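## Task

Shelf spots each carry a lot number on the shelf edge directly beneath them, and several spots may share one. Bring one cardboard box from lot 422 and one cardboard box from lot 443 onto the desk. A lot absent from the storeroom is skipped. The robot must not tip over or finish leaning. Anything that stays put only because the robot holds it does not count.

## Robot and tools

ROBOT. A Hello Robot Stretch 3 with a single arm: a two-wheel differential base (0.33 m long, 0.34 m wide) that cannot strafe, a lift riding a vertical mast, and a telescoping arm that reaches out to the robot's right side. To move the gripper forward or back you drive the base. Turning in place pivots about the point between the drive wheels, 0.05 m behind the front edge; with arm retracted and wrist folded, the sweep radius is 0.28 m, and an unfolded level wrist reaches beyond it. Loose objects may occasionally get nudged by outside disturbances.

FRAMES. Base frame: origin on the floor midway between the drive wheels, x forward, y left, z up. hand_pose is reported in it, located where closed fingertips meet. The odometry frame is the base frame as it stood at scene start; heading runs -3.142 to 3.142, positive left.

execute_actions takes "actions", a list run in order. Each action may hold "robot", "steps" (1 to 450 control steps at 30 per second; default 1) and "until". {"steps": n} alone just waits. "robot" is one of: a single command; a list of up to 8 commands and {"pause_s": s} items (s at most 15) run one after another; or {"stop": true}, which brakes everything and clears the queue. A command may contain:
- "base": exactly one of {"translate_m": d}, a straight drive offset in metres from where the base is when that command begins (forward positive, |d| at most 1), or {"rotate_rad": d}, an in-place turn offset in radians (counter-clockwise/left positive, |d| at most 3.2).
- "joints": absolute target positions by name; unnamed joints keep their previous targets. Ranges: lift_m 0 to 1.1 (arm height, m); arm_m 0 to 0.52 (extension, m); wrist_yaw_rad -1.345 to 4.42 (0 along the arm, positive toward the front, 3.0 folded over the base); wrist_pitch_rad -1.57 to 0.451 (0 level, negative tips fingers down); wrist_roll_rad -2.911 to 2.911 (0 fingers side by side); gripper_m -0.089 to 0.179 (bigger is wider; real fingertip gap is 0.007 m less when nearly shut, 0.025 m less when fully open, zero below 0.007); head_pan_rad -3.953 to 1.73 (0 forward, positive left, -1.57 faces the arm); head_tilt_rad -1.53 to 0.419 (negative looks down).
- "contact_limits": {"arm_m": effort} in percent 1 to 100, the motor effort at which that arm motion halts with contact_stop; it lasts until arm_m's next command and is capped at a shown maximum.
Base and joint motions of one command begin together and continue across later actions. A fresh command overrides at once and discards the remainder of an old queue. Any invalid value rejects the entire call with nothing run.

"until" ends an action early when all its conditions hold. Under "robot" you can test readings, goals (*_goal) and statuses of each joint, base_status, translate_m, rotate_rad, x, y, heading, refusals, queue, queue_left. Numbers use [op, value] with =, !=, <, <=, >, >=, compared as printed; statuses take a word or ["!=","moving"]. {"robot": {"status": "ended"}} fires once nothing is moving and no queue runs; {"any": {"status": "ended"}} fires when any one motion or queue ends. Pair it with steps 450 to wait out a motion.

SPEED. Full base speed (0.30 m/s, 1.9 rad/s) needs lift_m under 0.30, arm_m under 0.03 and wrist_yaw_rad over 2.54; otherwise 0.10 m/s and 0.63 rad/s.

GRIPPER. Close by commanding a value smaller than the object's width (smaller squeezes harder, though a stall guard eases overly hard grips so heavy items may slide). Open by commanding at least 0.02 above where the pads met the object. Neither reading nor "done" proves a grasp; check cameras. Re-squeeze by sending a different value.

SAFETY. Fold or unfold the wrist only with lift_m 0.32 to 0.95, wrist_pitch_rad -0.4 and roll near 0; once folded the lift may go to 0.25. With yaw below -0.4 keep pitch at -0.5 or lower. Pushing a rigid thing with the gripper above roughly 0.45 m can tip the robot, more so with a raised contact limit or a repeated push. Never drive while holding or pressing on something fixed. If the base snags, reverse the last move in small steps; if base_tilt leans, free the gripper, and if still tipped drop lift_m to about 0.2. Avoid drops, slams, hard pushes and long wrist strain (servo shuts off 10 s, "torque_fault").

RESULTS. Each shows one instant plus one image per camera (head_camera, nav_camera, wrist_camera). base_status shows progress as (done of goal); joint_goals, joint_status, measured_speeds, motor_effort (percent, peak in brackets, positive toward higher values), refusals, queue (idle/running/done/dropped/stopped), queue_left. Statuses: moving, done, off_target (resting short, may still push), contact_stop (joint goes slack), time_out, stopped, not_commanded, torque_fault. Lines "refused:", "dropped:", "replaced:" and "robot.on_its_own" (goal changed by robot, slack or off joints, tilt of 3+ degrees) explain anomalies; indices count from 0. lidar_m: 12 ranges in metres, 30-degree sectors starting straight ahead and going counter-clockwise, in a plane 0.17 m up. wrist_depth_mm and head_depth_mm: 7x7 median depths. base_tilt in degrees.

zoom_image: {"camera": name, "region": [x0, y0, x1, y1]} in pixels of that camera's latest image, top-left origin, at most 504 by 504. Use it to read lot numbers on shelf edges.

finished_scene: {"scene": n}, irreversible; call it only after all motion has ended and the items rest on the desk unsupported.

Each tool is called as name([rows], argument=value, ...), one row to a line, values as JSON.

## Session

execute_actions(actions=[])

Scene clock: 0.00 s.
robot.base_odometry: x=+0.000 y=+0.000 heading=+0.000 (m, m, rad; robot's odometry frame)
robot.turned_by_wheels: +0.000 (rad since the last result)
robot.turned_by_imu: +0.000 (rad since the last result)
robot.base_tilt: forward=+0.1 right=-0.2 (deg)
robot.lidar_m: 2.54 2.04 0.96 1.19 1.15 1.78 1.75 0.95 0.74 0.73 0.78 1.14
robot.head_depth_mm: 1884 2879 2929 2870 2927 2831 2273 / 1881 2838 2999 2993 2948 2941 2269 / 1896 2855 2998 2991 3009 2862 2278 / 1883 2834 3060 3088 3077 2870 2295 / 1877 2856 3172 3111 3090 3069 2271 / 1856 2818 3167 3159 2998 2886 2292 / 1868 2772 3235 3252 3206 3116 2295
robot.base_status: not_commanded
robot.joint_positions: lift_m=+0.323 arm_m=+0.002 wrist_yaw_rad=+3.094 wrist_pitch_rad=-0.359 wrist_roll_rad=-0.009 gripper_m=+0.037 head_pan_rad=-0.016 head_tilt_rad=+0.008
robot.joint_goals: lift_m=+0.323 arm_m=+0.002 wrist_yaw_rad=+3.094 wrist_pitch_rad=-0.359 wrist_roll_rad=-0.009 gripper_m=+0.037 head_pan_rad=-0.016 head_tilt_rad=+0.008
robot.joint_status: lift_m=not_commanded arm_m=not_commanded wrist_yaw_rad=not_commanded wrist_pitch_rad=not_commanded wrist_roll_rad=not_commanded gripper_m=not_commanded head_pan_rad=not_commanded head_tilt_rad=not_commanded
robot.measured_speeds: translate_m=+0.000 rotate_rad=+0.000 lift_m=+0.000 arm_m=+0.000 wrist_yaw_rad=+0.000 wrist_pitch_rad=+0.000 wrist_roll_rad=+0.000 head_pan_rad=+0.000 head_tilt_rad=+0.000
robot: refusals=0 queue=idle queue_left=0
robot.motor_effort: left_wheel=+0 right_wheel=-1 lift_m=+22 arm_m=+0 wrist_yaw_rad=+1 wrist_pitch_rad=+7 wrist_roll_rad=+0 gripper_m=+1 head_pan_rad=+0 head_tilt_rad=+2 (%)
robot.hand_pose: x=-0.0102 y=+0.0839 z=+0.3487 quat_wxyz=(+0.143, +0.695, +0.110, +0.696) (m; robot's base frame)
robot.wrist_depth_mm: - - - - - - - / - - - - - - - / - - - - - - - / 926 921 903 897 850 856 802 / 743 715 - 686 692 683 659 / 597 603 - 570 562 572 562 / 516 514 - - 486 488 478
pictures: head_camera (sideways: a quarter turn clockwise sets it upright), nav_camera (sideways: a quarter turn counterclockwise sets it upright), wrist_camera
camera_calibration (this result's frames):
head_camera: T_world_to_cam=[[0.0203106, 0.0218228, -0.999556, 1.32104], [-0.0449064, 0.998773, 0.0208932, -0.0222929], [0.998785, 0.0444621, 0.0212657, -0.0761736], [0, 0, 0, 1]] pos_world=[0.0482488, -0.0031763, 1.32253]
nav_camera: T_world_to_cam=[[0.000893442, -0.045645, 0.998957, -1.24875], [-0.0444906, -0.99797, -0.0455601, 0.111868], [0.999009, -0.0444035, -0.0029224, -0.0444339], [0, 0, 0, 1]] pos_world=[0.0504826, 0.0526685, 1.25242]
wrist_camera: T_world_to_cam=[[0.997027, -0.0608641, -0.0472526, 0.0363816], [-0.0724084, -0.530365, -0.844671, 0.368248], [0.0263491, 0.845582, -0.533195, 0.286223], [0, 0, 0, 1]] pos_world=[-0.0171509, -0.0445049, 0.465381]
Images, in order (width x height): head_camera 896x504, nav_camera 672x504, wrist_camera 644x364.

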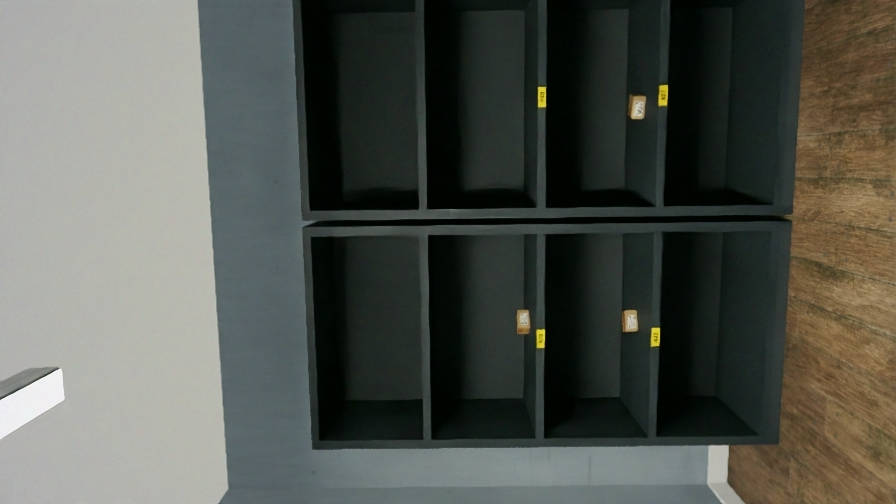

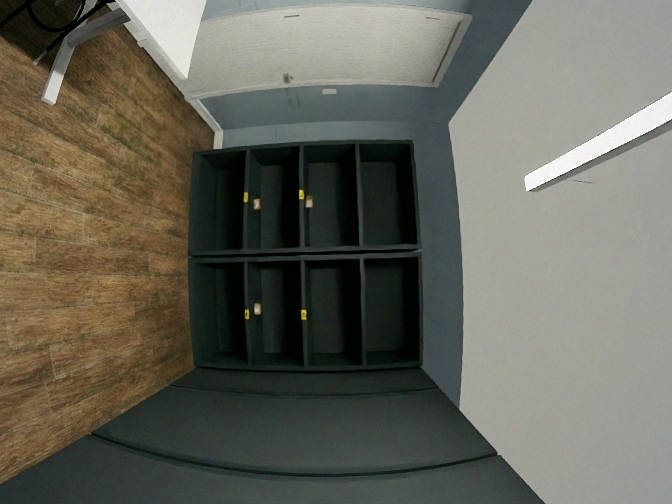

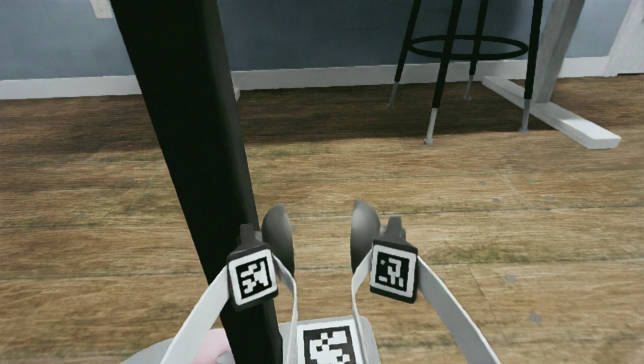

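zoom_image(camera="head_camera", region=[520, 70, 690, 135])

zoom_image(camera="head_camera", region=[505, 295, 675, 360])

Region (520, 70, 690, 135) of head_camera's 896x504 image, scaled by 2.965, with more detail than that image has; it fills the top 193 rows of this view, and the rest is white.

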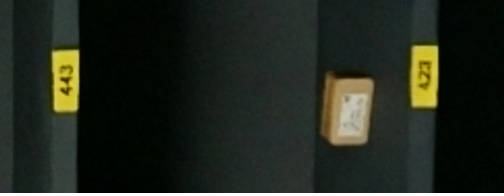

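Region (505, 295, 675, 360) of head_camera's 896x504 image, scaled by 2.965, with more detail than that image has; it fills the top 193 rows of this view, and the rest is white.

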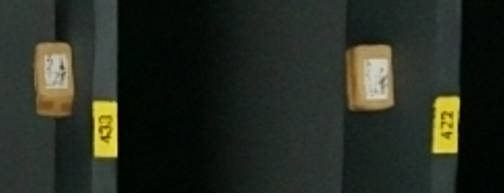

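zoom_image(camera="head_camera", region=[615, 75, 685, 130])

zoom_image(camera="head_camera", region=[610, 300, 680, 355])

zoom_image(camera="head_camera", region=[500, 300, 570, 355])

Region (615, 75, 685, 130) of head_camera's 896x504 image, scaled by 7.200, with more detail than that image has; it fills the top 396 rows of this view, and the rest is white.

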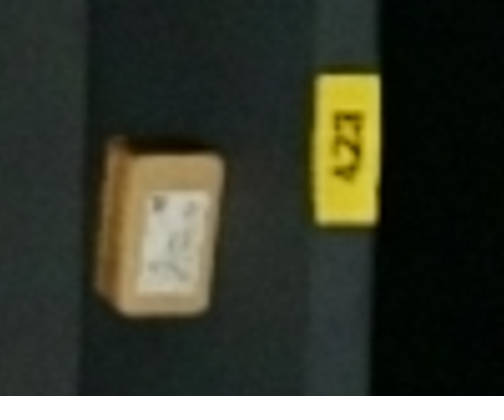

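Region (610, 300, 680, 355) of head_camera's 896x504 image, scaled by 7.200, with more detail than that image has; it fills the top 396 rows of this view, and the rest is white.

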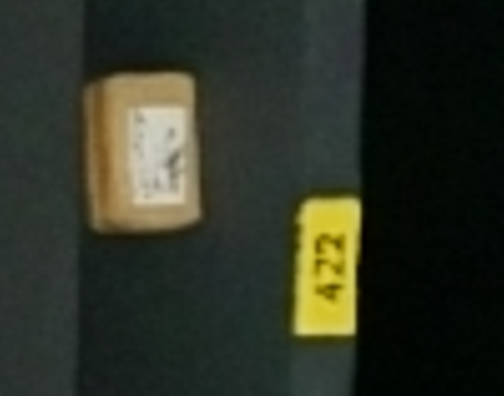

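Region (500, 300, 570, 355) of head_camera's 896x504 image, scaled by 7.200, with more detail than that image has; it fills the top 396 rows of this view, and the rest is white.

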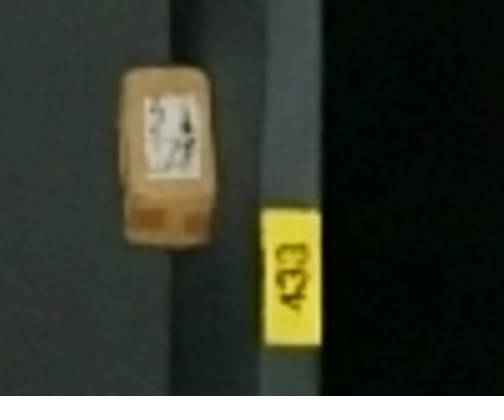

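execute_actions([
  {"robot": {"base": {"rotate_rad": 0.164}, "joints": {"lift_m": 0.28, "wrist_pitch_rad": -0.4, "wrist_yaw_rad": 2.8, "head_pan_rad": -0.06, "head_tilt_rad": -0.55}}, "steps": 100, "until": {"robot": {"base_status": ["!=", "moving"], "lift_m": ["<", 0.295]}}},
  {"robot": {"base": {"translate_m": 1.0}}, "steps": 200, "until": {"robot": {"translate_m": [">", 0.6]}}},
  {"robot": {"base": {"translate_m": 1.0}}, "steps": 200, "until": {"robot": {"translate_m": [">", 0.5]}}},
  {"robot": {"base": {"translate_m": 1.0}}, "steps": 300, "until": {"robot": {"status": "ended"}}},
])

Scene clock: 13.40 s.
robot.base_odometry: x=+2.073 y=+0.343 heading=+0.164 (m, m, rad; robot's odometry frame)
robot.turned_by_wheels: +0.164 (rad since the last result)
robot.turned_by_imu: +0.169 (rad since the last result)
robot.base_tilt: forward=+0.1 right=-0.2 (deg)
robot.lidar_m: 0.95 0.76 1.01 1.01 1.17 1.34 2.58 1.46 1.26 1.26 0.59 0.56
robot.head_depth_mm: 752 820 850 580 1061 883 793 / 764 837 867 584 1101 891 1117 / 786 863 817 587 1114 894 1140 / 805 884 831 597 1126 895 1153 / 824 913 894 627 1126 902 1182 / 849 935 903 664 1135 907 1210 / 869 941 915 672 1060 939 1151
robot.base_status: done (translate_m +1.0000 of +1.0000)
robot.joint_positions: lift_m=+0.280 arm_m=+0.002 wrist_yaw_rad=+2.801 wrist_pitch_rad=-0.415 wrist_roll_rad=-0.009 gripper_m=+0.037 head_pan_rad=-0.053 head_tilt_rad=-0.544
robot.joint_goals: lift_m=+0.280 arm_m=+0.002 wrist_yaw_rad=+2.800 wrist_pitch_rad=-0.400 wrist_roll_rad=-0.009 gripper_m=+0.037 head_pan_rad=-0.060 head_tilt_rad=-0.550
robot.joint_status: lift_m=done arm_m=not_commanded wrist_yaw_rad=done wrist_pitch_rad=done wrist_roll_rad=not_commanded gripper_m=not_commanded head_pan_rad=done head_tilt_rad=done
robot.measured_speeds: translate_m=+0.000 rotate_rad=+0.000 lift_m=+0.000 arm_m=+0.000 wrist_yaw_rad=+0.000 wrist_pitch_rad=+0.000 wrist_roll_rad=+0.000 head_pan_rad=+0.000 head_tilt_rad=+0.000
robot: refusals=0 queue=done queue_left=0
robot.motor_effort: left_wheel=-4(11) right_wheel=+4(12) lift_m=+14(21) arm_m=+0(0) wrist_yaw_rad=-1(4) wrist_pitch_rad=+8(8) wrist_roll_rad=+0(0) gripper_m=+0(0) head_pan_rad=-4(11) head_tilt_rad=-3(35) (%)
robot.hand_pose: x=+0.0538 y=+0.0646 z=+0.2938 quat_wxyz=(+0.261, +0.703, +0.028, +0.661) (m; robot's base frame)
robot.wrist_depth_mm: 915 928 985 997 - 662 661 / - - - - - 728 737 / - 998 967 920 930 762 708 / - 750 735 716 722 675 565 / - 596 611 588 587 577 516 / 495 - 521 499 475 484 473 / 455 - - 425 424 420 412
pictures: head_camera (sideways: a quarter turn clockwise sets it upright), nav_camera (sideways: a quarter turn counterclockwise sets it upright), wrist_camera
camera_calibration (this result's frames):
head_camera: T_world_to_cam=[[-0.504891, 0.0489639, -0.861793, 1.1442], [0.0121809, 0.998695, 0.0496059, -0.0599959], [0.863097, 0.0145481, -0.504828, 0.609393], [0, 0, 0, 1]] pos_world=[0.0524641, -0.00497266, 1.29668]
nav_camera: T_world_to_cam=[[0.521686, -0.0733719, 0.849976, -1.05729], [-0.101156, -0.994587, -0.023769, 0.0838185], [0.847119, -0.0735799, -0.526284, 0.637657], [0, 0, 0, 1]] pos_world=[0.019883, 0.0527079, 1.23626]
wrist_camera: T_world_to_cam=[[0.936211, -0.348355, -0.0464473, -0.00958485], [-0.237796, -0.530605, -0.81358, 0.316052], [0.258769, 0.772728, -0.579595, 0.277447], [0, 0, 0, 1]] pos_world=[0.0123346, -0.0500311, 0.417495]
Images, in order (width x height): head_camera 896x504, nav_camera 672x504, wrist_camera 644x364.

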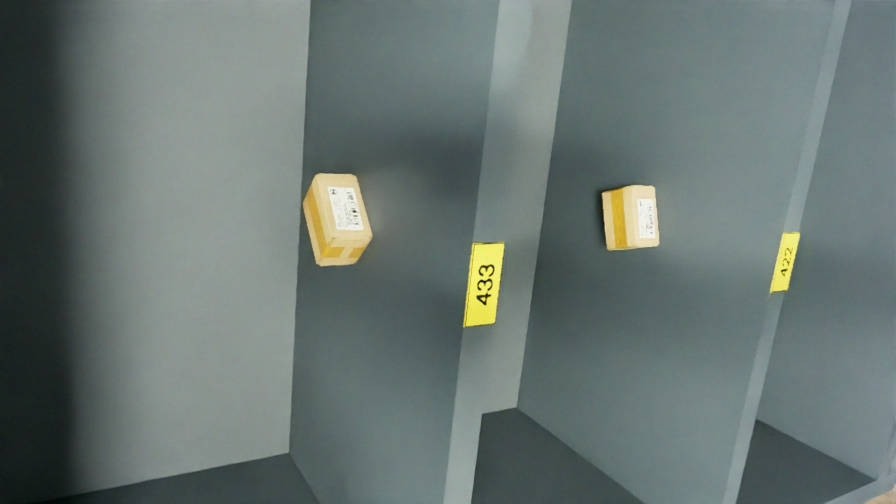

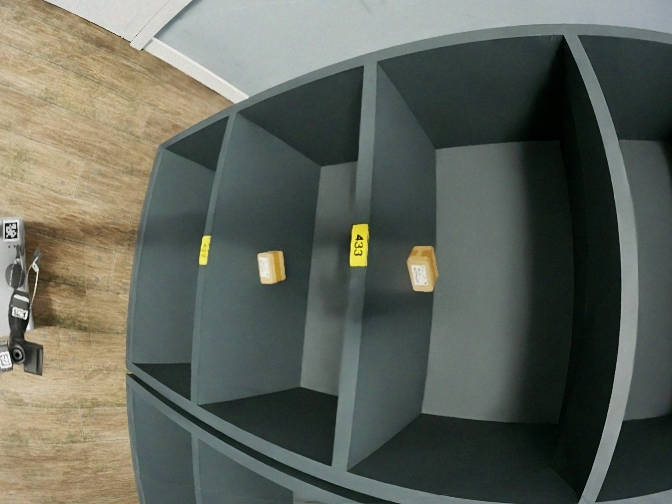

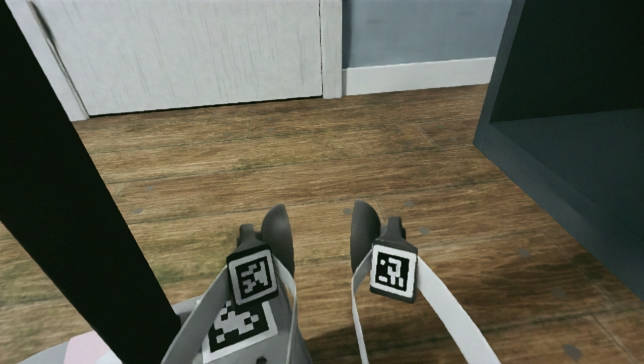

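zoom_image(camera="head_camera", region=[585, 165, 685, 265])

zoom_image(camera="head_camera", region=[740, 215, 830, 305])

Region (585, 165, 685, 265) of head_camera's 896x504 image, scaled by 5.040, with more detail than that image has.

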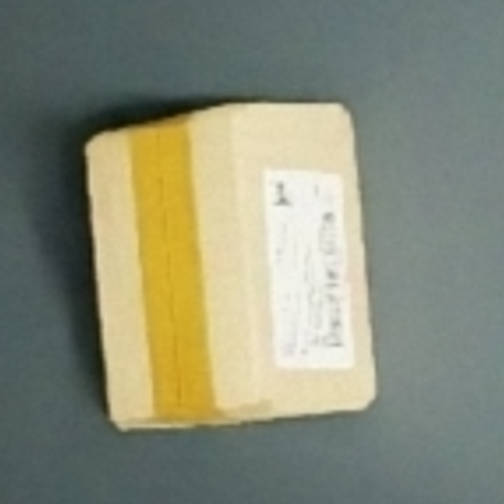

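Region (740, 215, 830, 305) of head_camera's 896x504 image, scaled by 5.600, with more detail than that image has.

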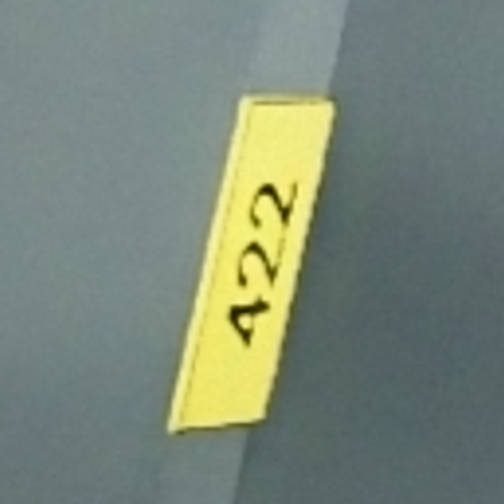

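execute_actions([
  {"robot": {"base": {"rotate_rad": 1.521}, "joints": {"lift_m": 0.58, "wrist_roll_rad": 0.0, "head_pan_rad": -1.45, "head_tilt_rad": -0.8}}, "steps": 100, "until": {"robot": {"lift_m": [">", 0.33]}}},
  {"robot": {"joints": {"wrist_yaw_rad": 0.11}}, "steps": 100, "until": {"robot": {"wrist_yaw_rad": ["<", 1.8]}}},
  {"robot": {"joints": {"gripper_m": 0.179}}, "steps": 200, "until": {"robot": {"lift_m": [">", 0.55], "base_status": ["!=", "moving"]}}},
  {"robot": {"joints": {"arm_m": 0.26}}, "steps": 200, "until": {"robot": {"status": "ended"}}},
])

Scene clock: 20.80 s.
robot.base_odometry: x=+2.073 y=+0.343 heading=+1.685 (m, m, rad; robot's odometry frame)
robot.turned_by_wheels: +1.521 (rad since the last result)
robot.turned_by_imu: +1.557 (rad since the last result)
robot.base_tilt: forward=+0.2 right=-0.2 (deg)
robot.lidar_m: 1.01 1.14 1.34 2.74 1.49 1.26 1.25 0.59 0.56 0.94 0.76 1.01
robot.head_depth_mm: 786 664 541 1042 915 - - / 803 651 566 1054 - 1222 1141 / 831 673 574 1059 951 1238 1144 / 866 684 1191 1070 960 1268 1146 / 903 693 1218 1075 1351 1290 1153 / 871 700 1023 1058 1249 1332 1158 / 767 709 869 973 1514 1336 1158
robot.base_status: done (rotate_rad +1.5208 of +1.5210)
robot.joint_positions: lift_m=+0.580 arm_m=+0.260 wrist_yaw_rad=+0.111 wrist_pitch_rad=-0.416 wrist_roll_rad=-0.003 gripper_m=+0.179 head_pan_rad=-1.443 head_tilt_rad=-0.790
robot.joint_goals: lift_m=+0.580 arm_m=+0.260 wrist_yaw_rad=+0.110 wrist_pitch_rad=-0.400 wrist_roll_rad=+0.000 gripper_m=+0.179 head_pan_rad=-1.450 head_tilt_rad=-0.800
robot.joint_status: lift_m=done arm_m=done wrist_yaw_rad=done wrist_pitch_rad=done wrist_roll_rad=done gripper_m=done head_pan_rad=done head_tilt_rad=done
robot.measured_speeds: translate_m=+0.000 rotate_rad=+0.000 lift_m=+0.000 arm_m=+0.000 wrist_yaw_rad=+0.000 wrist_pitch_rad=+0.000 wrist_roll_rad=+0.000 head_pan_rad=+0.000 head_tilt_rad=+0.000
robot: refusals=0 queue=done queue_left=0
robot.motor_effort: left_wheel=-4(14) right_wheel=+4(12) lift_m=+28(29) arm_m=+7(8) wrist_yaw_rad=+0(4) wrist_pitch_rad=+8(8) wrist_roll_rad=+1(2) gripper_m=+0(88) head_pan_rad=-5(36) head_tilt_rad=-5(24) (%)
robot.hand_pose: x=+0.0033 y=-0.6279 z=+0.5928 quat_wxyz=(+0.700, +0.184, -0.681, -0.107) (m; robot's base frame)
robot.wrist_depth_mm: 445 510 472 433 406 380 353 / 446 543 512 474 440 408 389 / 424 424 409 284 384 373 370 / 326 319 313 246 286 296 292 / 262 268 254 251 246 245 238 / 226 216 214 211 208 204 208 / - 187 185 182 180 177 174
pictures: head_camera (sideways: a quarter turn clockwise sets it upright), nav_camera (sideways: a quarter turn counterclockwise sets it upright), wrist_camera
camera_calibration (this result's frames):
head_camera: T_world_to_cam=[[-0.0674052, 0.69866, -0.712272, 0.946621], [0.986313, 0.154332, 0.058044, -0.0769063], [0.150479, -0.69861, -0.6995, 0.866986], [0, 0, 0, 1]] pos_world=[0.00919725, -0.0438118, 1.28517]
nav_camera: T_world_to_cam=[[0.0459777, -0.716172, 0.696408, -0.854214], [-0.997121, -0.0749794, -0.0112761, 0.0730139], [0.0602919, -0.693885, -0.717558, 0.891273], [0, 0, 0, 1]] pos_world=[0.058342, 0.0121514, 1.23524]
wrist_camera: T_world_to_cam=[[-0.994397, -0.0922191, -0.0516828, -0.0193598], [-0.0117356, 0.582169, -0.812983, 0.877495], [0.105061, -0.807821, -0.579989, 0.00723127], [0, 0, 0, 1]] pos_world=[-0.00971311, -0.506794, 0.716582]
Images, in order (width x height): head_camera 896x504, nav_camera 672x504, wrist_camera 644x364.

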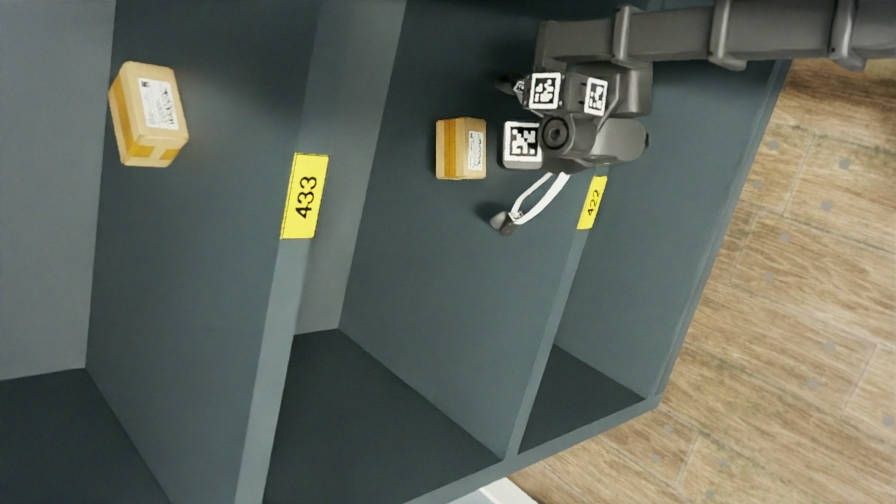

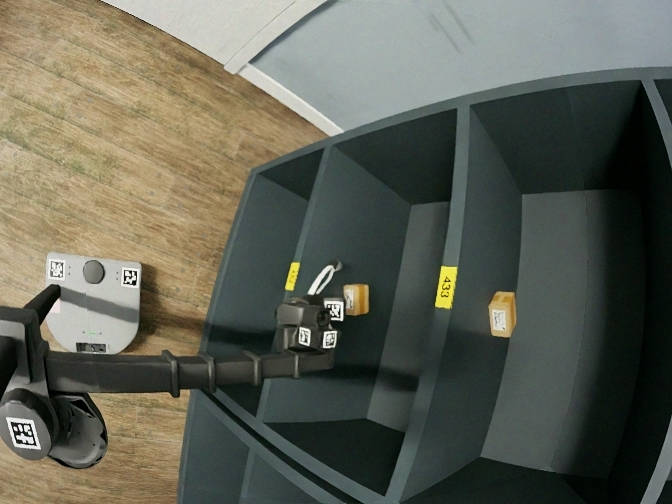

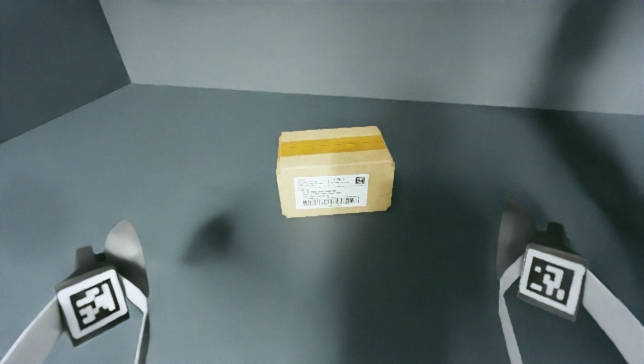

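execute_actions([
  {"robot": {"joints": {"arm_m": 0.38, "lift_m": 0.553}}, "steps": 150, "until": {"robot": {"status": "ended"}}},
])

Scene clock: 23.53 s.
robot.base_odometry: x=+2.073 y=+0.343 heading=+1.685 (m, m, rad; robot's odometry frame)
robot.turned_by_wheels: +0.000 (rad since the last result)
robot.turned_by_imu: +0.000 (rad since the last result)
robot.base_tilt: forward=+0.1 right=-0.2 (deg)
robot.lidar_m: 1.01 1.14 1.34 2.74 1.49 1.26 1.26 0.59 0.56 0.95 0.76 1.01
robot.head_depth_mm: 787 662 542 1067 873 - - / 804 652 565 1106 867 1218 1138 / 834 677 571 1089 926 1235 1142 / 868 686 1194 1070 961 1258 1144 / 904 693 1208 1071 1353 1296 1156 / 874 699 1025 1058 1248 1330 1161 / 764 710 869 972 1521 1327 1163
robot.base_status: done (rotate_rad +1.5208 of +1.5210)
robot.joint_positions: lift_m=+0.553 arm_m=+0.380 wrist_yaw_rad=+0.111 wrist_pitch_rad=-0.416 wrist_roll_rad=-0.003 gripper_m=+0.179 head_pan_rad=-1.443 head_tilt_rad=-0.790
robot.joint_goals: lift_m=+0.553 arm_m=+0.380 wrist_yaw_rad=+0.110 wrist_pitch_rad=-0.400 wrist_roll_rad=+0.000 gripper_m=+0.179 head_pan_rad=-1.450 head_tilt_rad=-0.800
robot.joint_status: lift_m=done arm_m=done wrist_yaw_rad=done wrist_pitch_rad=done wrist_roll_rad=done gripper_m=done head_pan_rad=done head_tilt_rad=done
robot.measured_speeds: translate_m=+0.000 rotate_rad=+0.000 lift_m=+0.000 arm_m=+0.000 wrist_yaw_rad=+0.000 wrist_pitch_rad=+0.000 wrist_roll_rad=+0.000 head_pan_rad=+0.000 head_tilt_rad=+0.000
robot: refusals=0 queue=done queue_left=0
robot.motor_effort: left_wheel=-3(4) right_wheel=+4(4) lift_m=+14(25) arm_m=+7(8) wrist_yaw_rad=+0(1) wrist_pitch_rad=+8(8) wrist_roll_rad=+1(1) gripper_m=+0(0) head_pan_rad=-4(4) head_tilt_rad=-4(4) (%)
robot.hand_pose: x=+0.0033 y=-0.7479 z=+0.5666 quat_wxyz=(+0.700, +0.184, -0.681, -0.107) (m; robot's base frame)
robot.wrist_depth_mm: 396 372 347 321 298 280 263 / 418 423 383 353 328 301 282 / 365 354 349 338 329 316 295 / 279 272 267 259 257 251 246 / 224 226 156 142 147 210 203 / 194 185 131 129 134 174 178 / - 158 153 148 149 152 149
pictures: head_camera (sideways: a quarter turn clockwise sets it upright), nav_camera (sideways: a quarter turn counterclockwise sets it upright), wrist_camera
camera_calibration (this result's frames):
head_camera: T_world_to_cam=[[-0.0674049, 0.69866, -0.712272, 0.946621], [0.986313, 0.154332, 0.058044, -0.0769063], [0.150479, -0.69861, -0.6995, 0.866986], [0, 0, 0, 1]] pos_world=[0.00919723, -0.0438118, 1.28517]
nav_camera: T_world_to_cam=[[0.0459774, -0.716172, 0.696408, -0.854214], [-0.997121, -0.074979, -0.0112761, 0.0730139], [0.0602916, -0.693885, -0.717558, 0.891273], [0, 0, 0, 1]] pos_world=[0.058342, 0.0121513, 1.23524]
wrist_camera: T_world_to_cam=[[-0.994398, -0.0922041, -0.0516838, -0.0317686], [-0.011726, 0.582169, -0.812983, 0.92611], [0.105049, -0.807823, -0.579989, -0.104869], [0, 0, 0, 1]] pos_world=[-0.00971467, -0.626797, 0.690447]
Images, in order (width x height): head_camera 896x504, nav_camera 672x504, wrist_camera 644x364.

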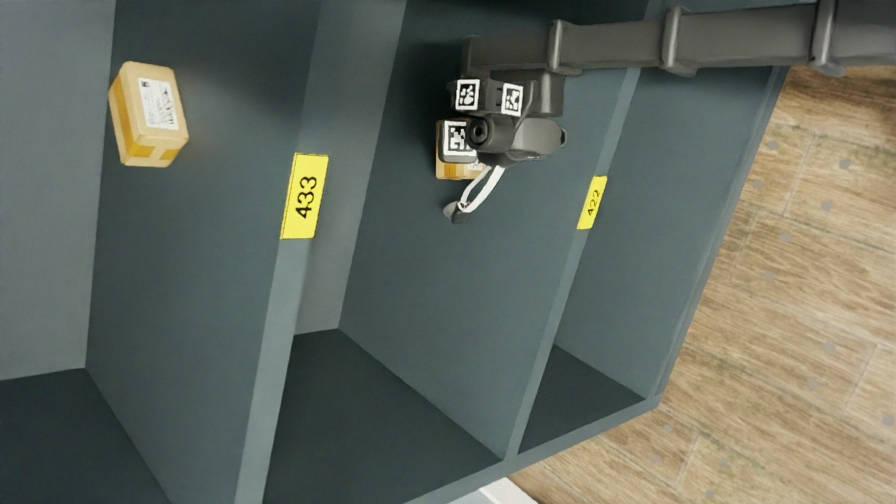

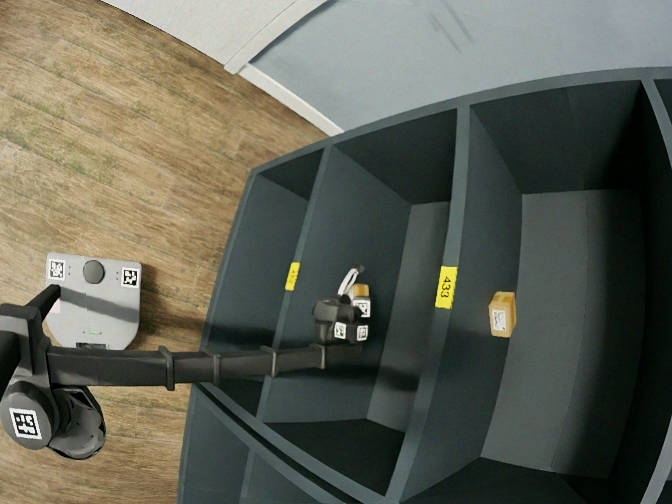

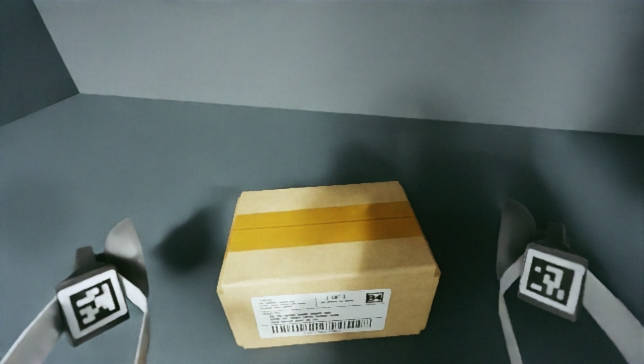

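execute_actions([
  {"robot": {"joints": {"gripper_m": 0.05, "arm_m": 0.374}}, "steps": 90, "until": {"robot": {"status": "ended"}}},
  {"steps": 6},
  {"robot": {"joints": {"lift_m": 0.585}}, "steps": 100, "until": {"robot": {"status": "ended"}}},
])

Scene clock: 26.43 s.
robot.base_odometry: x=+2.073 y=+0.343 heading=+1.685 (m, m, rad; robot's odometry frame)
robot.turned_by_wheels: +0.000 (rad since the last result)
robot.turned_by_imu: +0.000 (rad since the last result)
robot.base_tilt: forward=+0.1 right=-0.2 (deg)
robot.lidar_m: 1.01 1.14 1.34 2.75 1.50 1.25 1.26 0.59 0.56 0.95 0.77 1.02
robot.head_depth_mm: 787 662 540 1080 863 - - / 803 649 563 1118 879 1217 1137 / 835 674 572 1075 927 1237 1148 / 866 685 1198 1064 960 1259 1146 / 903 691 1219 1076 1356 1294 1155 / 872 699 1018 1055 1250 1328 1162 / 765 708 872 972 1523 1327 1159
robot.base_status: done (rotate_rad +1.5208 of +1.5210)
robot.joint_positions: lift_m=+0.585 arm_m=+0.374 wrist_yaw_rad=+0.110 wrist_pitch_rad=-0.422 wrist_roll_rad=-0.003 gripper_m=+0.051 head_pan_rad=-1.443 head_tilt_rad=-0.790
robot.joint_goals: lift_m=+0.585 arm_m=+0.374 wrist_yaw_rad=+0.110 wrist_pitch_rad=-0.400 wrist_roll_rad=+0.000 gripper_m=+0.050 head_pan_rad=-1.450 head_tilt_rad=-0.800
robot.joint_status: lift_m=done arm_m=done wrist_yaw_rad=done wrist_pitch_rad=done wrist_roll_rad=done gripper_m=done head_pan_rad=done head_tilt_rad=done
robot.measured_speeds: translate_m=+0.000 rotate_rad=+0.000 lift_m=+0.000 arm_m=+0.000 wrist_yaw_rad=+0.000 wrist_pitch_rad=+0.000 wrist_roll_rad=+0.000 head_pan_rad=+0.000 head_tilt_rad=+0.000
robot: refusals=0 queue=done queue_left=0
robot.motor_effort: left_wheel=-4(4) right_wheel=+4(4) lift_m=+28(31) arm_m=-7(5) wrist_yaw_rad=+0(1) wrist_pitch_rad=+11(11) wrist_roll_rad=+1(1) gripper_m=-20(96) head_pan_rad=-4(4) head_tilt_rad=-4(4) (%)
robot.hand_pose: x=+0.0031 y=-0.7420 z=+0.5964 quat_wxyz=(+0.700, +0.186, -0.681, -0.110) (m; robot's base frame)
robot.wrist_depth_mm: 399 382 353 326 305 282 265 / 425 428 390 357 333 306 289 / 410 422 406 385 356 338 315 / 331 325 316 176 302 301 292 / 268 264 147 143 140 247 243 / 223 225 134 135 142 209 206 / 192 188 183 177 180 182 181
pictures: head_camera (sideways: a quarter turn clockwise sets it upright), nav_camera (sideways: a quarter turn counterclockwise sets it upright), wrist_camera
camera_calibration (this result's frames):
head_camera: T_world_to_cam=[[-0.0674049, 0.69866, -0.712272, 0.946621], [0.986313, 0.154332, 0.058044, -0.0769063], [0.150479, -0.69861, -0.6995, 0.866986], [0, 0, 0, 1]] pos_world=[0.00919723, -0.0438118, 1.28517]
nav_camera: T_world_to_cam=[[0.0459774, -0.716172, 0.696408, -0.854214], [-0.997121, -0.074979, -0.0112761, 0.0730139], [0.0602916, -0.693885, -0.717558, 0.891273], [0, 0, 0, 1]] pos_world=[0.058342, 0.0121513, 1.23524]
wrist_camera: T_world_to_cam=[[-0.994479, -0.0913873, -0.0515742, -0.0293383], [-0.0119649, 0.587029, -0.809478, 0.948368], [0.104251, -0.804391, -0.584881, -0.077322], [0, 0, 0, 1]] pos_world=[-0.00976824, -0.621598, 0.720945]
Images, in order (width x height): head_camera 896x504, nav_camera 672x504, wrist_camera 644x364.

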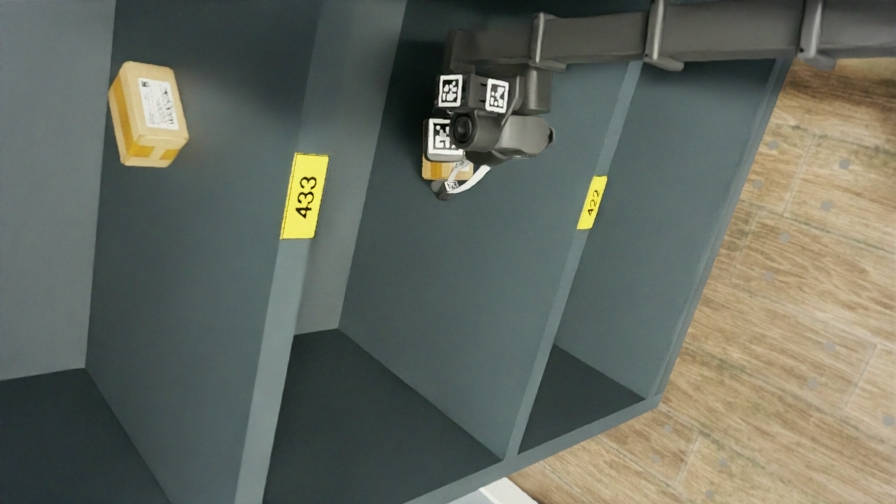

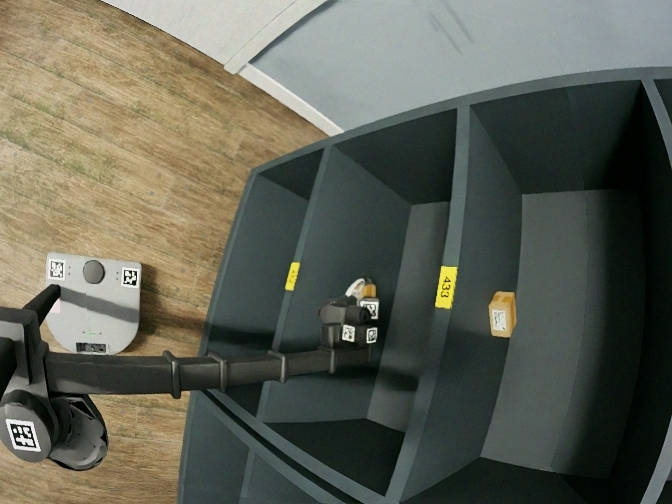

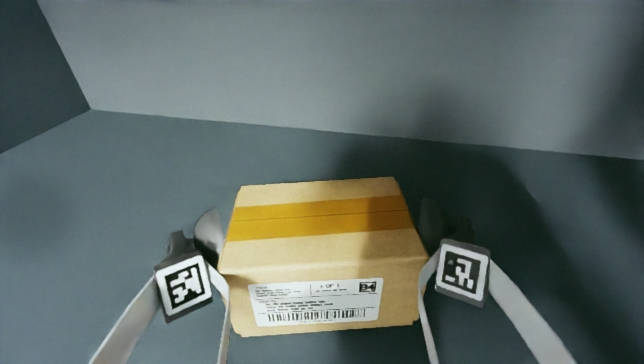

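execute_actions([
  {"robot": {"joints": {"arm_m": 0.08, "gripper_m": 0.038, "head_pan_rad": -0.9, "head_tilt_rad": -0.6}}, "steps": 100, "until": {"robot": {"arm_m": ["<", 0.17]}}},
  {"robot": {"base": {"rotate_rad": 1.684}, "joints": {"lift_m": 0.79, "wrist_yaw_rad": 0.2}}, "steps": 200, "until": {"robot": {"base_status": ["!=", "moving"]}}},
  {"robot": {"base": {"translate_m": 0.97}}, "steps": 60},
])

Scene clock: 35.80 s.
robot.base_odometry: x=+1.910 y=+0.305 heading=-2.915 (m, m, rad; robot's odometry frame)
robot.turned_by_wheels: +1.684 (rad since the last result)
robot.turned_by_imu: +1.725 (rad since the last result)
robot.base_tilt: forward=-0.3 right=+0.6 (deg)
robot.lidar_m: 2.12 1.33 1.20 1.21 1.22 0.68 1.11 0.91 1.07 1.07 1.23 1.59
robot.head_depth_mm: 1257 1354 1445 1601 1684 1438 1220 / 1410 1540 1541 1866 1770 1454 1232 / 1609 1789 1420 2065 1740 1464 1230 / 1906 2018 1432 2059 1696 1466 1237 / 2319 2377 1437 2089 1763 1469 1234 / 2905 3016 1469 2256 1826 1477 1247 / 3171 3304 2858 2386 1826 1480 1246
robot.base_status: moving (translate_m +0.1664 of +0.9700)
robot.joint_positions: lift_m=+0.790 arm_m=+0.080 wrist_yaw_rad=+0.199 wrist_pitch_rad=-0.423 wrist_roll_rad=-0.003 gripper_m=+0.052 head_pan_rad=-0.907 head_tilt_rad=-0.606
robot.joint_goals: lift_m=+0.790 arm_m=+0.080 wrist_yaw_rad=+0.200 wrist_pitch_rad=-0.400 wrist_roll_rad=+0.000 gripper_m=+0.051 head_pan_rad=-0.900 head_tilt_rad=-0.600
robot.joint_status: lift_m=done arm_m=done wrist_yaw_rad=done wrist_pitch_rad=done wrist_roll_rad=done gripper_m=done head_pan_rad=done head_tilt_rad=done
robot.measured_speeds: translate_m=+0.100 rotate_rad=+0.000 lift_m=+0.000 arm_m=+0.000 wrist_yaw_rad=+0.000 wrist_pitch_rad=+0.000 wrist_roll_rad=+0.000 head_pan_rad=+0.000 head_tilt_rad=+0.000
robot: refusals=0 queue=running queue_left=0
robot.on_its_own: gripper_m is held at +0.051, not at your +0.038, by its stall guard, which is not easing now
robot.motor_effort: left_wheel=-2(10) right_wheel=+5(11) lift_m=+28(27) arm_m=-6(7) wrist_yaw_rad=+1(4) wrist_pitch_rad=+11(11) wrist_roll_rad=+1(1) gripper_m=-19(76) head_pan_rad=+3(33) head_tilt_rad=+2(20) (%)
robot.hand_pose: x=+0.0227 y=-0.4448 z=+0.8012 quat_wxyz=(+0.704, +0.217, -0.672, -0.079) (m; robot's base frame)
robot.wrist_depth_mm: - - 979 823 715 627 562 / 775 - - 907 802 686 615 / 969 - - - 814 750 653 / - - - 176 922 804 701 / - - 147 143 141 874 776 / - - 133 136 143 956 854 / 971 - 921 918 915 909 931
pictures: head_camera (sideways: a quarter turn clockwise sets it upright), nav_camera (sideways: a quarter turn counterclockwise sets it upright), wrist_camera
camera_calibration (this result's frames):
head_camera: T_world_to_cam=[[-0.32703, 0.454009, -0.828811, 1.10011], [0.762851, 0.644478, 0.0520309, -0.067728], [0.557773, -0.615243, -0.557104, 0.67927], [0, 0, 0, 1]] pos_world=[0.0325573, -0.0378949, 1.29373]
nav_camera: T_world_to_cam=[[0.319192, -0.482104, 0.8159, -1.01163], [-0.817121, -0.576094, -0.0207365, 0.0842361], [0.480032, -0.660069, -0.577821, 0.706948], [0, 0, 0, 1]] pos_world=[0.0523769, 0.0274528, 1.23562]
wrist_camera: T_world_to_cam=[[-0.982427, -0.179385, -0.0515501, -0.011494], [-0.0642807, 0.584483, -0.808856, 0.939446], [0.175227, -0.791328, -0.585743, 0.284323], [0, 0, 0, 1]] pos_world=[-0.000724809, -0.32616, 0.925824]
Images, in order (width x height): head_camera 896x504, nav_camera 672x504, wrist_camera 644x364.

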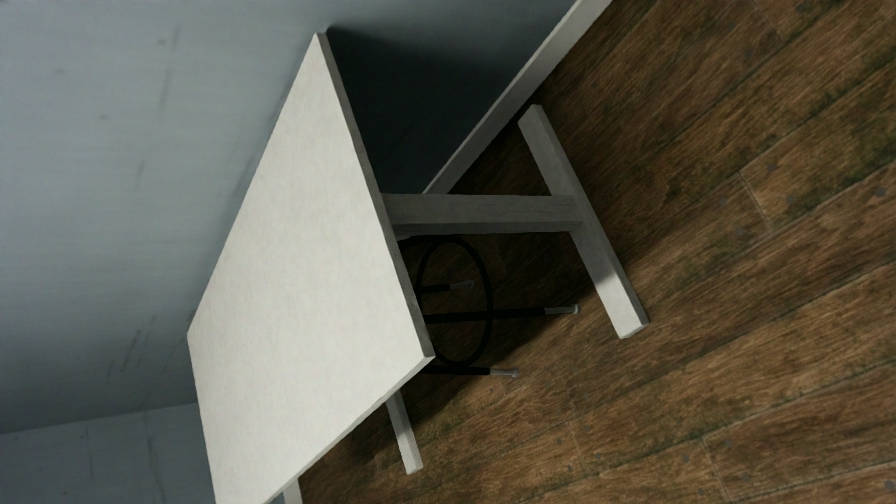

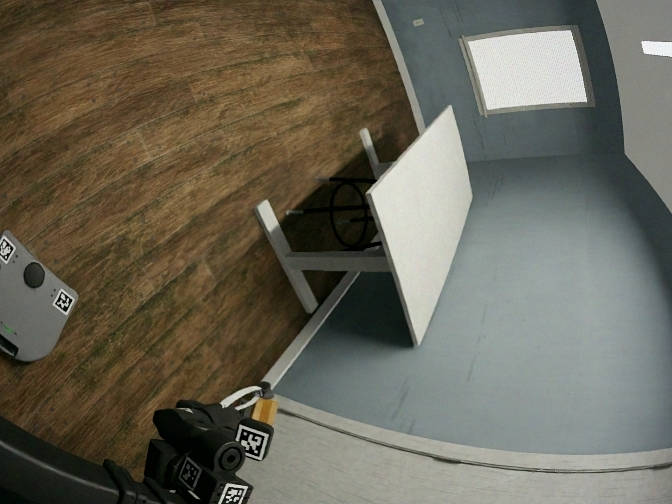

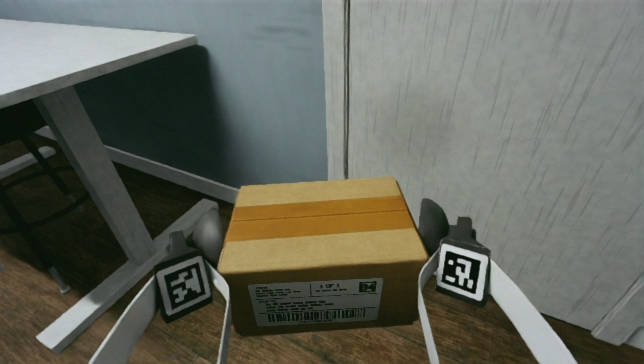

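execute_actions([
  {"robot": {"joints": {"arm_m": 0.47, "head_pan_rad": -1.4, "head_tilt_rad": -0.7}}, "steps": 300, "until": {"robot": {"translate_m": [">", 0.9]}}},
  {"robot": {"joints": {"lift_m": 0.76}}, "steps": 100, "until": {"robot": {"status": "ended"}}},
])

Scene clock: 44.87 s.
robot.base_odometry: x=+1.127 y=+0.124 heading=-2.915 (m, m, rad; robot's odometry frame)
robot.turned_by_wheels: +0.000 (rad since the last result)
robot.turned_by_imu: -0.002 (rad since the last result)
robot.base_tilt: forward=+0.2 right=-0.2 (deg)
robot.lidar_m: 1.65 1.03 0.93 0.94 1.13 1.41 1.68 1.49 1.35 0.88 1.04 2.87
robot.head_depth_mm: 1166 1294 1260 1696 1609 1360 1173 / 1226 1368 1217 853 1496 1363 1179 / 1299 1444 1174 893 1639 1344 1182 / 1377 1529 1183 932 1609 1381 1192 / 1473 1610 1198 1009 1616 1394 1193 / 1574 1688 1213 1896 1677 1395 1200 / 1701 1817 1217 2036 1675 1404 1203
robot.base_status: done (translate_m +0.9700 of +0.9700)
robot.joint_positions: lift_m=+0.760 arm_m=+0.470 wrist_yaw_rad=+0.199 wrist_pitch_rad=-0.423 wrist_roll_rad=-0.003 gripper_m=+0.052 head_pan_rad=-1.393 head_tilt_rad=-0.691
robot.joint_goals: lift_m=+0.760 arm_m=+0.470 wrist_yaw_rad=+0.200 wrist_pitch_rad=-0.400 wrist_roll_rad=+0.000 gripper_m=+0.051 head_pan_rad=-1.400 head_tilt_rad=-0.700
robot.joint_status: lift_m=done arm_m=done wrist_yaw_rad=done wrist_pitch_rad=done wrist_roll_rad=done gripper_m=done head_pan_rad=done head_tilt_rad=done
robot.measured_speeds: translate_m=+0.000 rotate_rad=+0.000 lift_m=+0.000 arm_m=+0.000 wrist_yaw_rad=+0.000 wrist_pitch_rad=+0.000 wrist_roll_rad=+0.000 head_pan_rad=+0.000 head_tilt_rad=+0.000
robot: refusals=0 queue=done queue_left=0
robot.on_its_own: gripper_m is held at +0.051, not at your +0.038, by its stall guard, which is not easing now
robot.motor_effort: left_wheel=-4(4) right_wheel=+3(6) lift_m=+15(31) arm_m=+6(7) wrist_yaw_rad=+1(1) wrist_pitch_rad=+11(11) wrist_roll_rad=+1(1) gripper_m=-19(20) head_pan_rad=-4(32) head_tilt_rad=-4(16) (%)
robot.hand_pose: x=+0.0228 y=-0.8340 z=+0.7720 quat_wxyz=(+0.704, +0.217, -0.672, -0.079) (m; robot's base frame)
robot.wrist_depth_mm: - 948 829 712 642 571 506 / 582 571 546 519 511 528 551 / 402 393 383 374 364 359 576 / 310 302 298 176 285 281 639 / 248 247 148 143 141 232 696 / 209 211 134 136 142 195 769 / 180 178 172 165 167 172 838
pictures: head_camera (sideways: a quarter turn clockwise sets it upright), nav_camera (sideways: a quarter turn counterclockwise sets it upright), wrist_camera
camera_calibration (this result's frames):
head_camera: T_world_to_cam=[[-0.0891453, 0.621758, -0.77812, 1.03258], [0.97639, 0.208883, 0.0550484, -0.0729531], [0.196763, -0.754841, -0.625699, 0.770709], [0, 0, 0, 1]] pos_world=[0.0116331, -0.0450112, 1.28972]
nav_camera: T_world_to_cam=[[0.068883, -0.64179, 0.76378, -0.94216], [-0.991894, -0.126005, -0.0164242, 0.0796859], [0.106781, -0.756458, -0.645267, 0.796963], [0, 0, 0, 1]] pos_world=[0.0588379, 0.00824116, 1.23517]
wrist_camera: T_world_to_cam=[[-0.982391, -0.179549, -0.0516743, -0.0828026], [-0.0642801, 0.584492, -0.808849, 1.14336], [0.175431, -0.791284, -0.585741, -0.0406918], [0, 0, 0, 1]] pos_world=[-0.000710806, -0.71535, 0.89669]
Images, in order (width x height): head_camera 896x504, nav_camera 672x504, wrist_camera 644x364.

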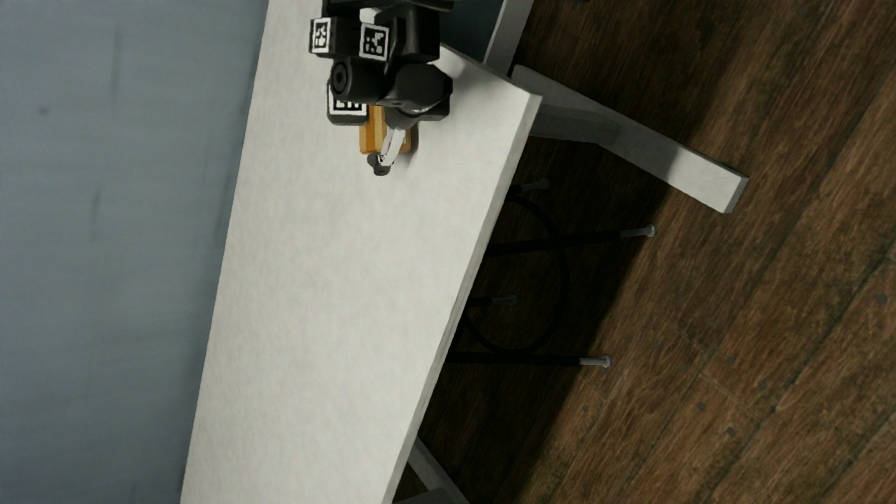

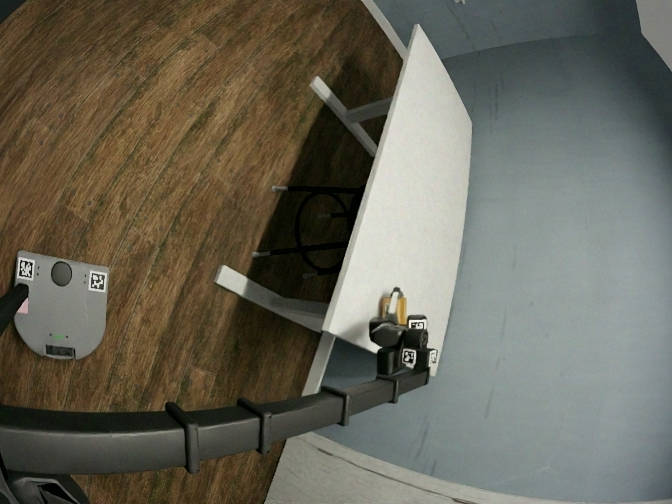

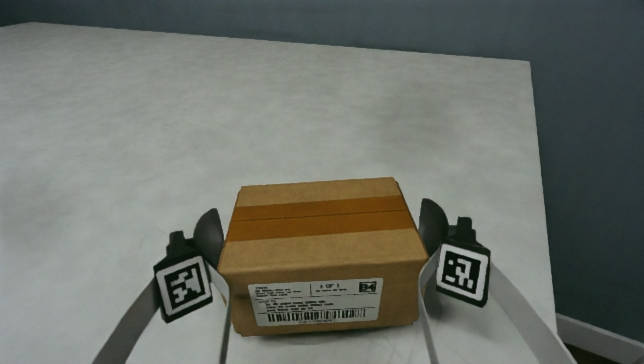

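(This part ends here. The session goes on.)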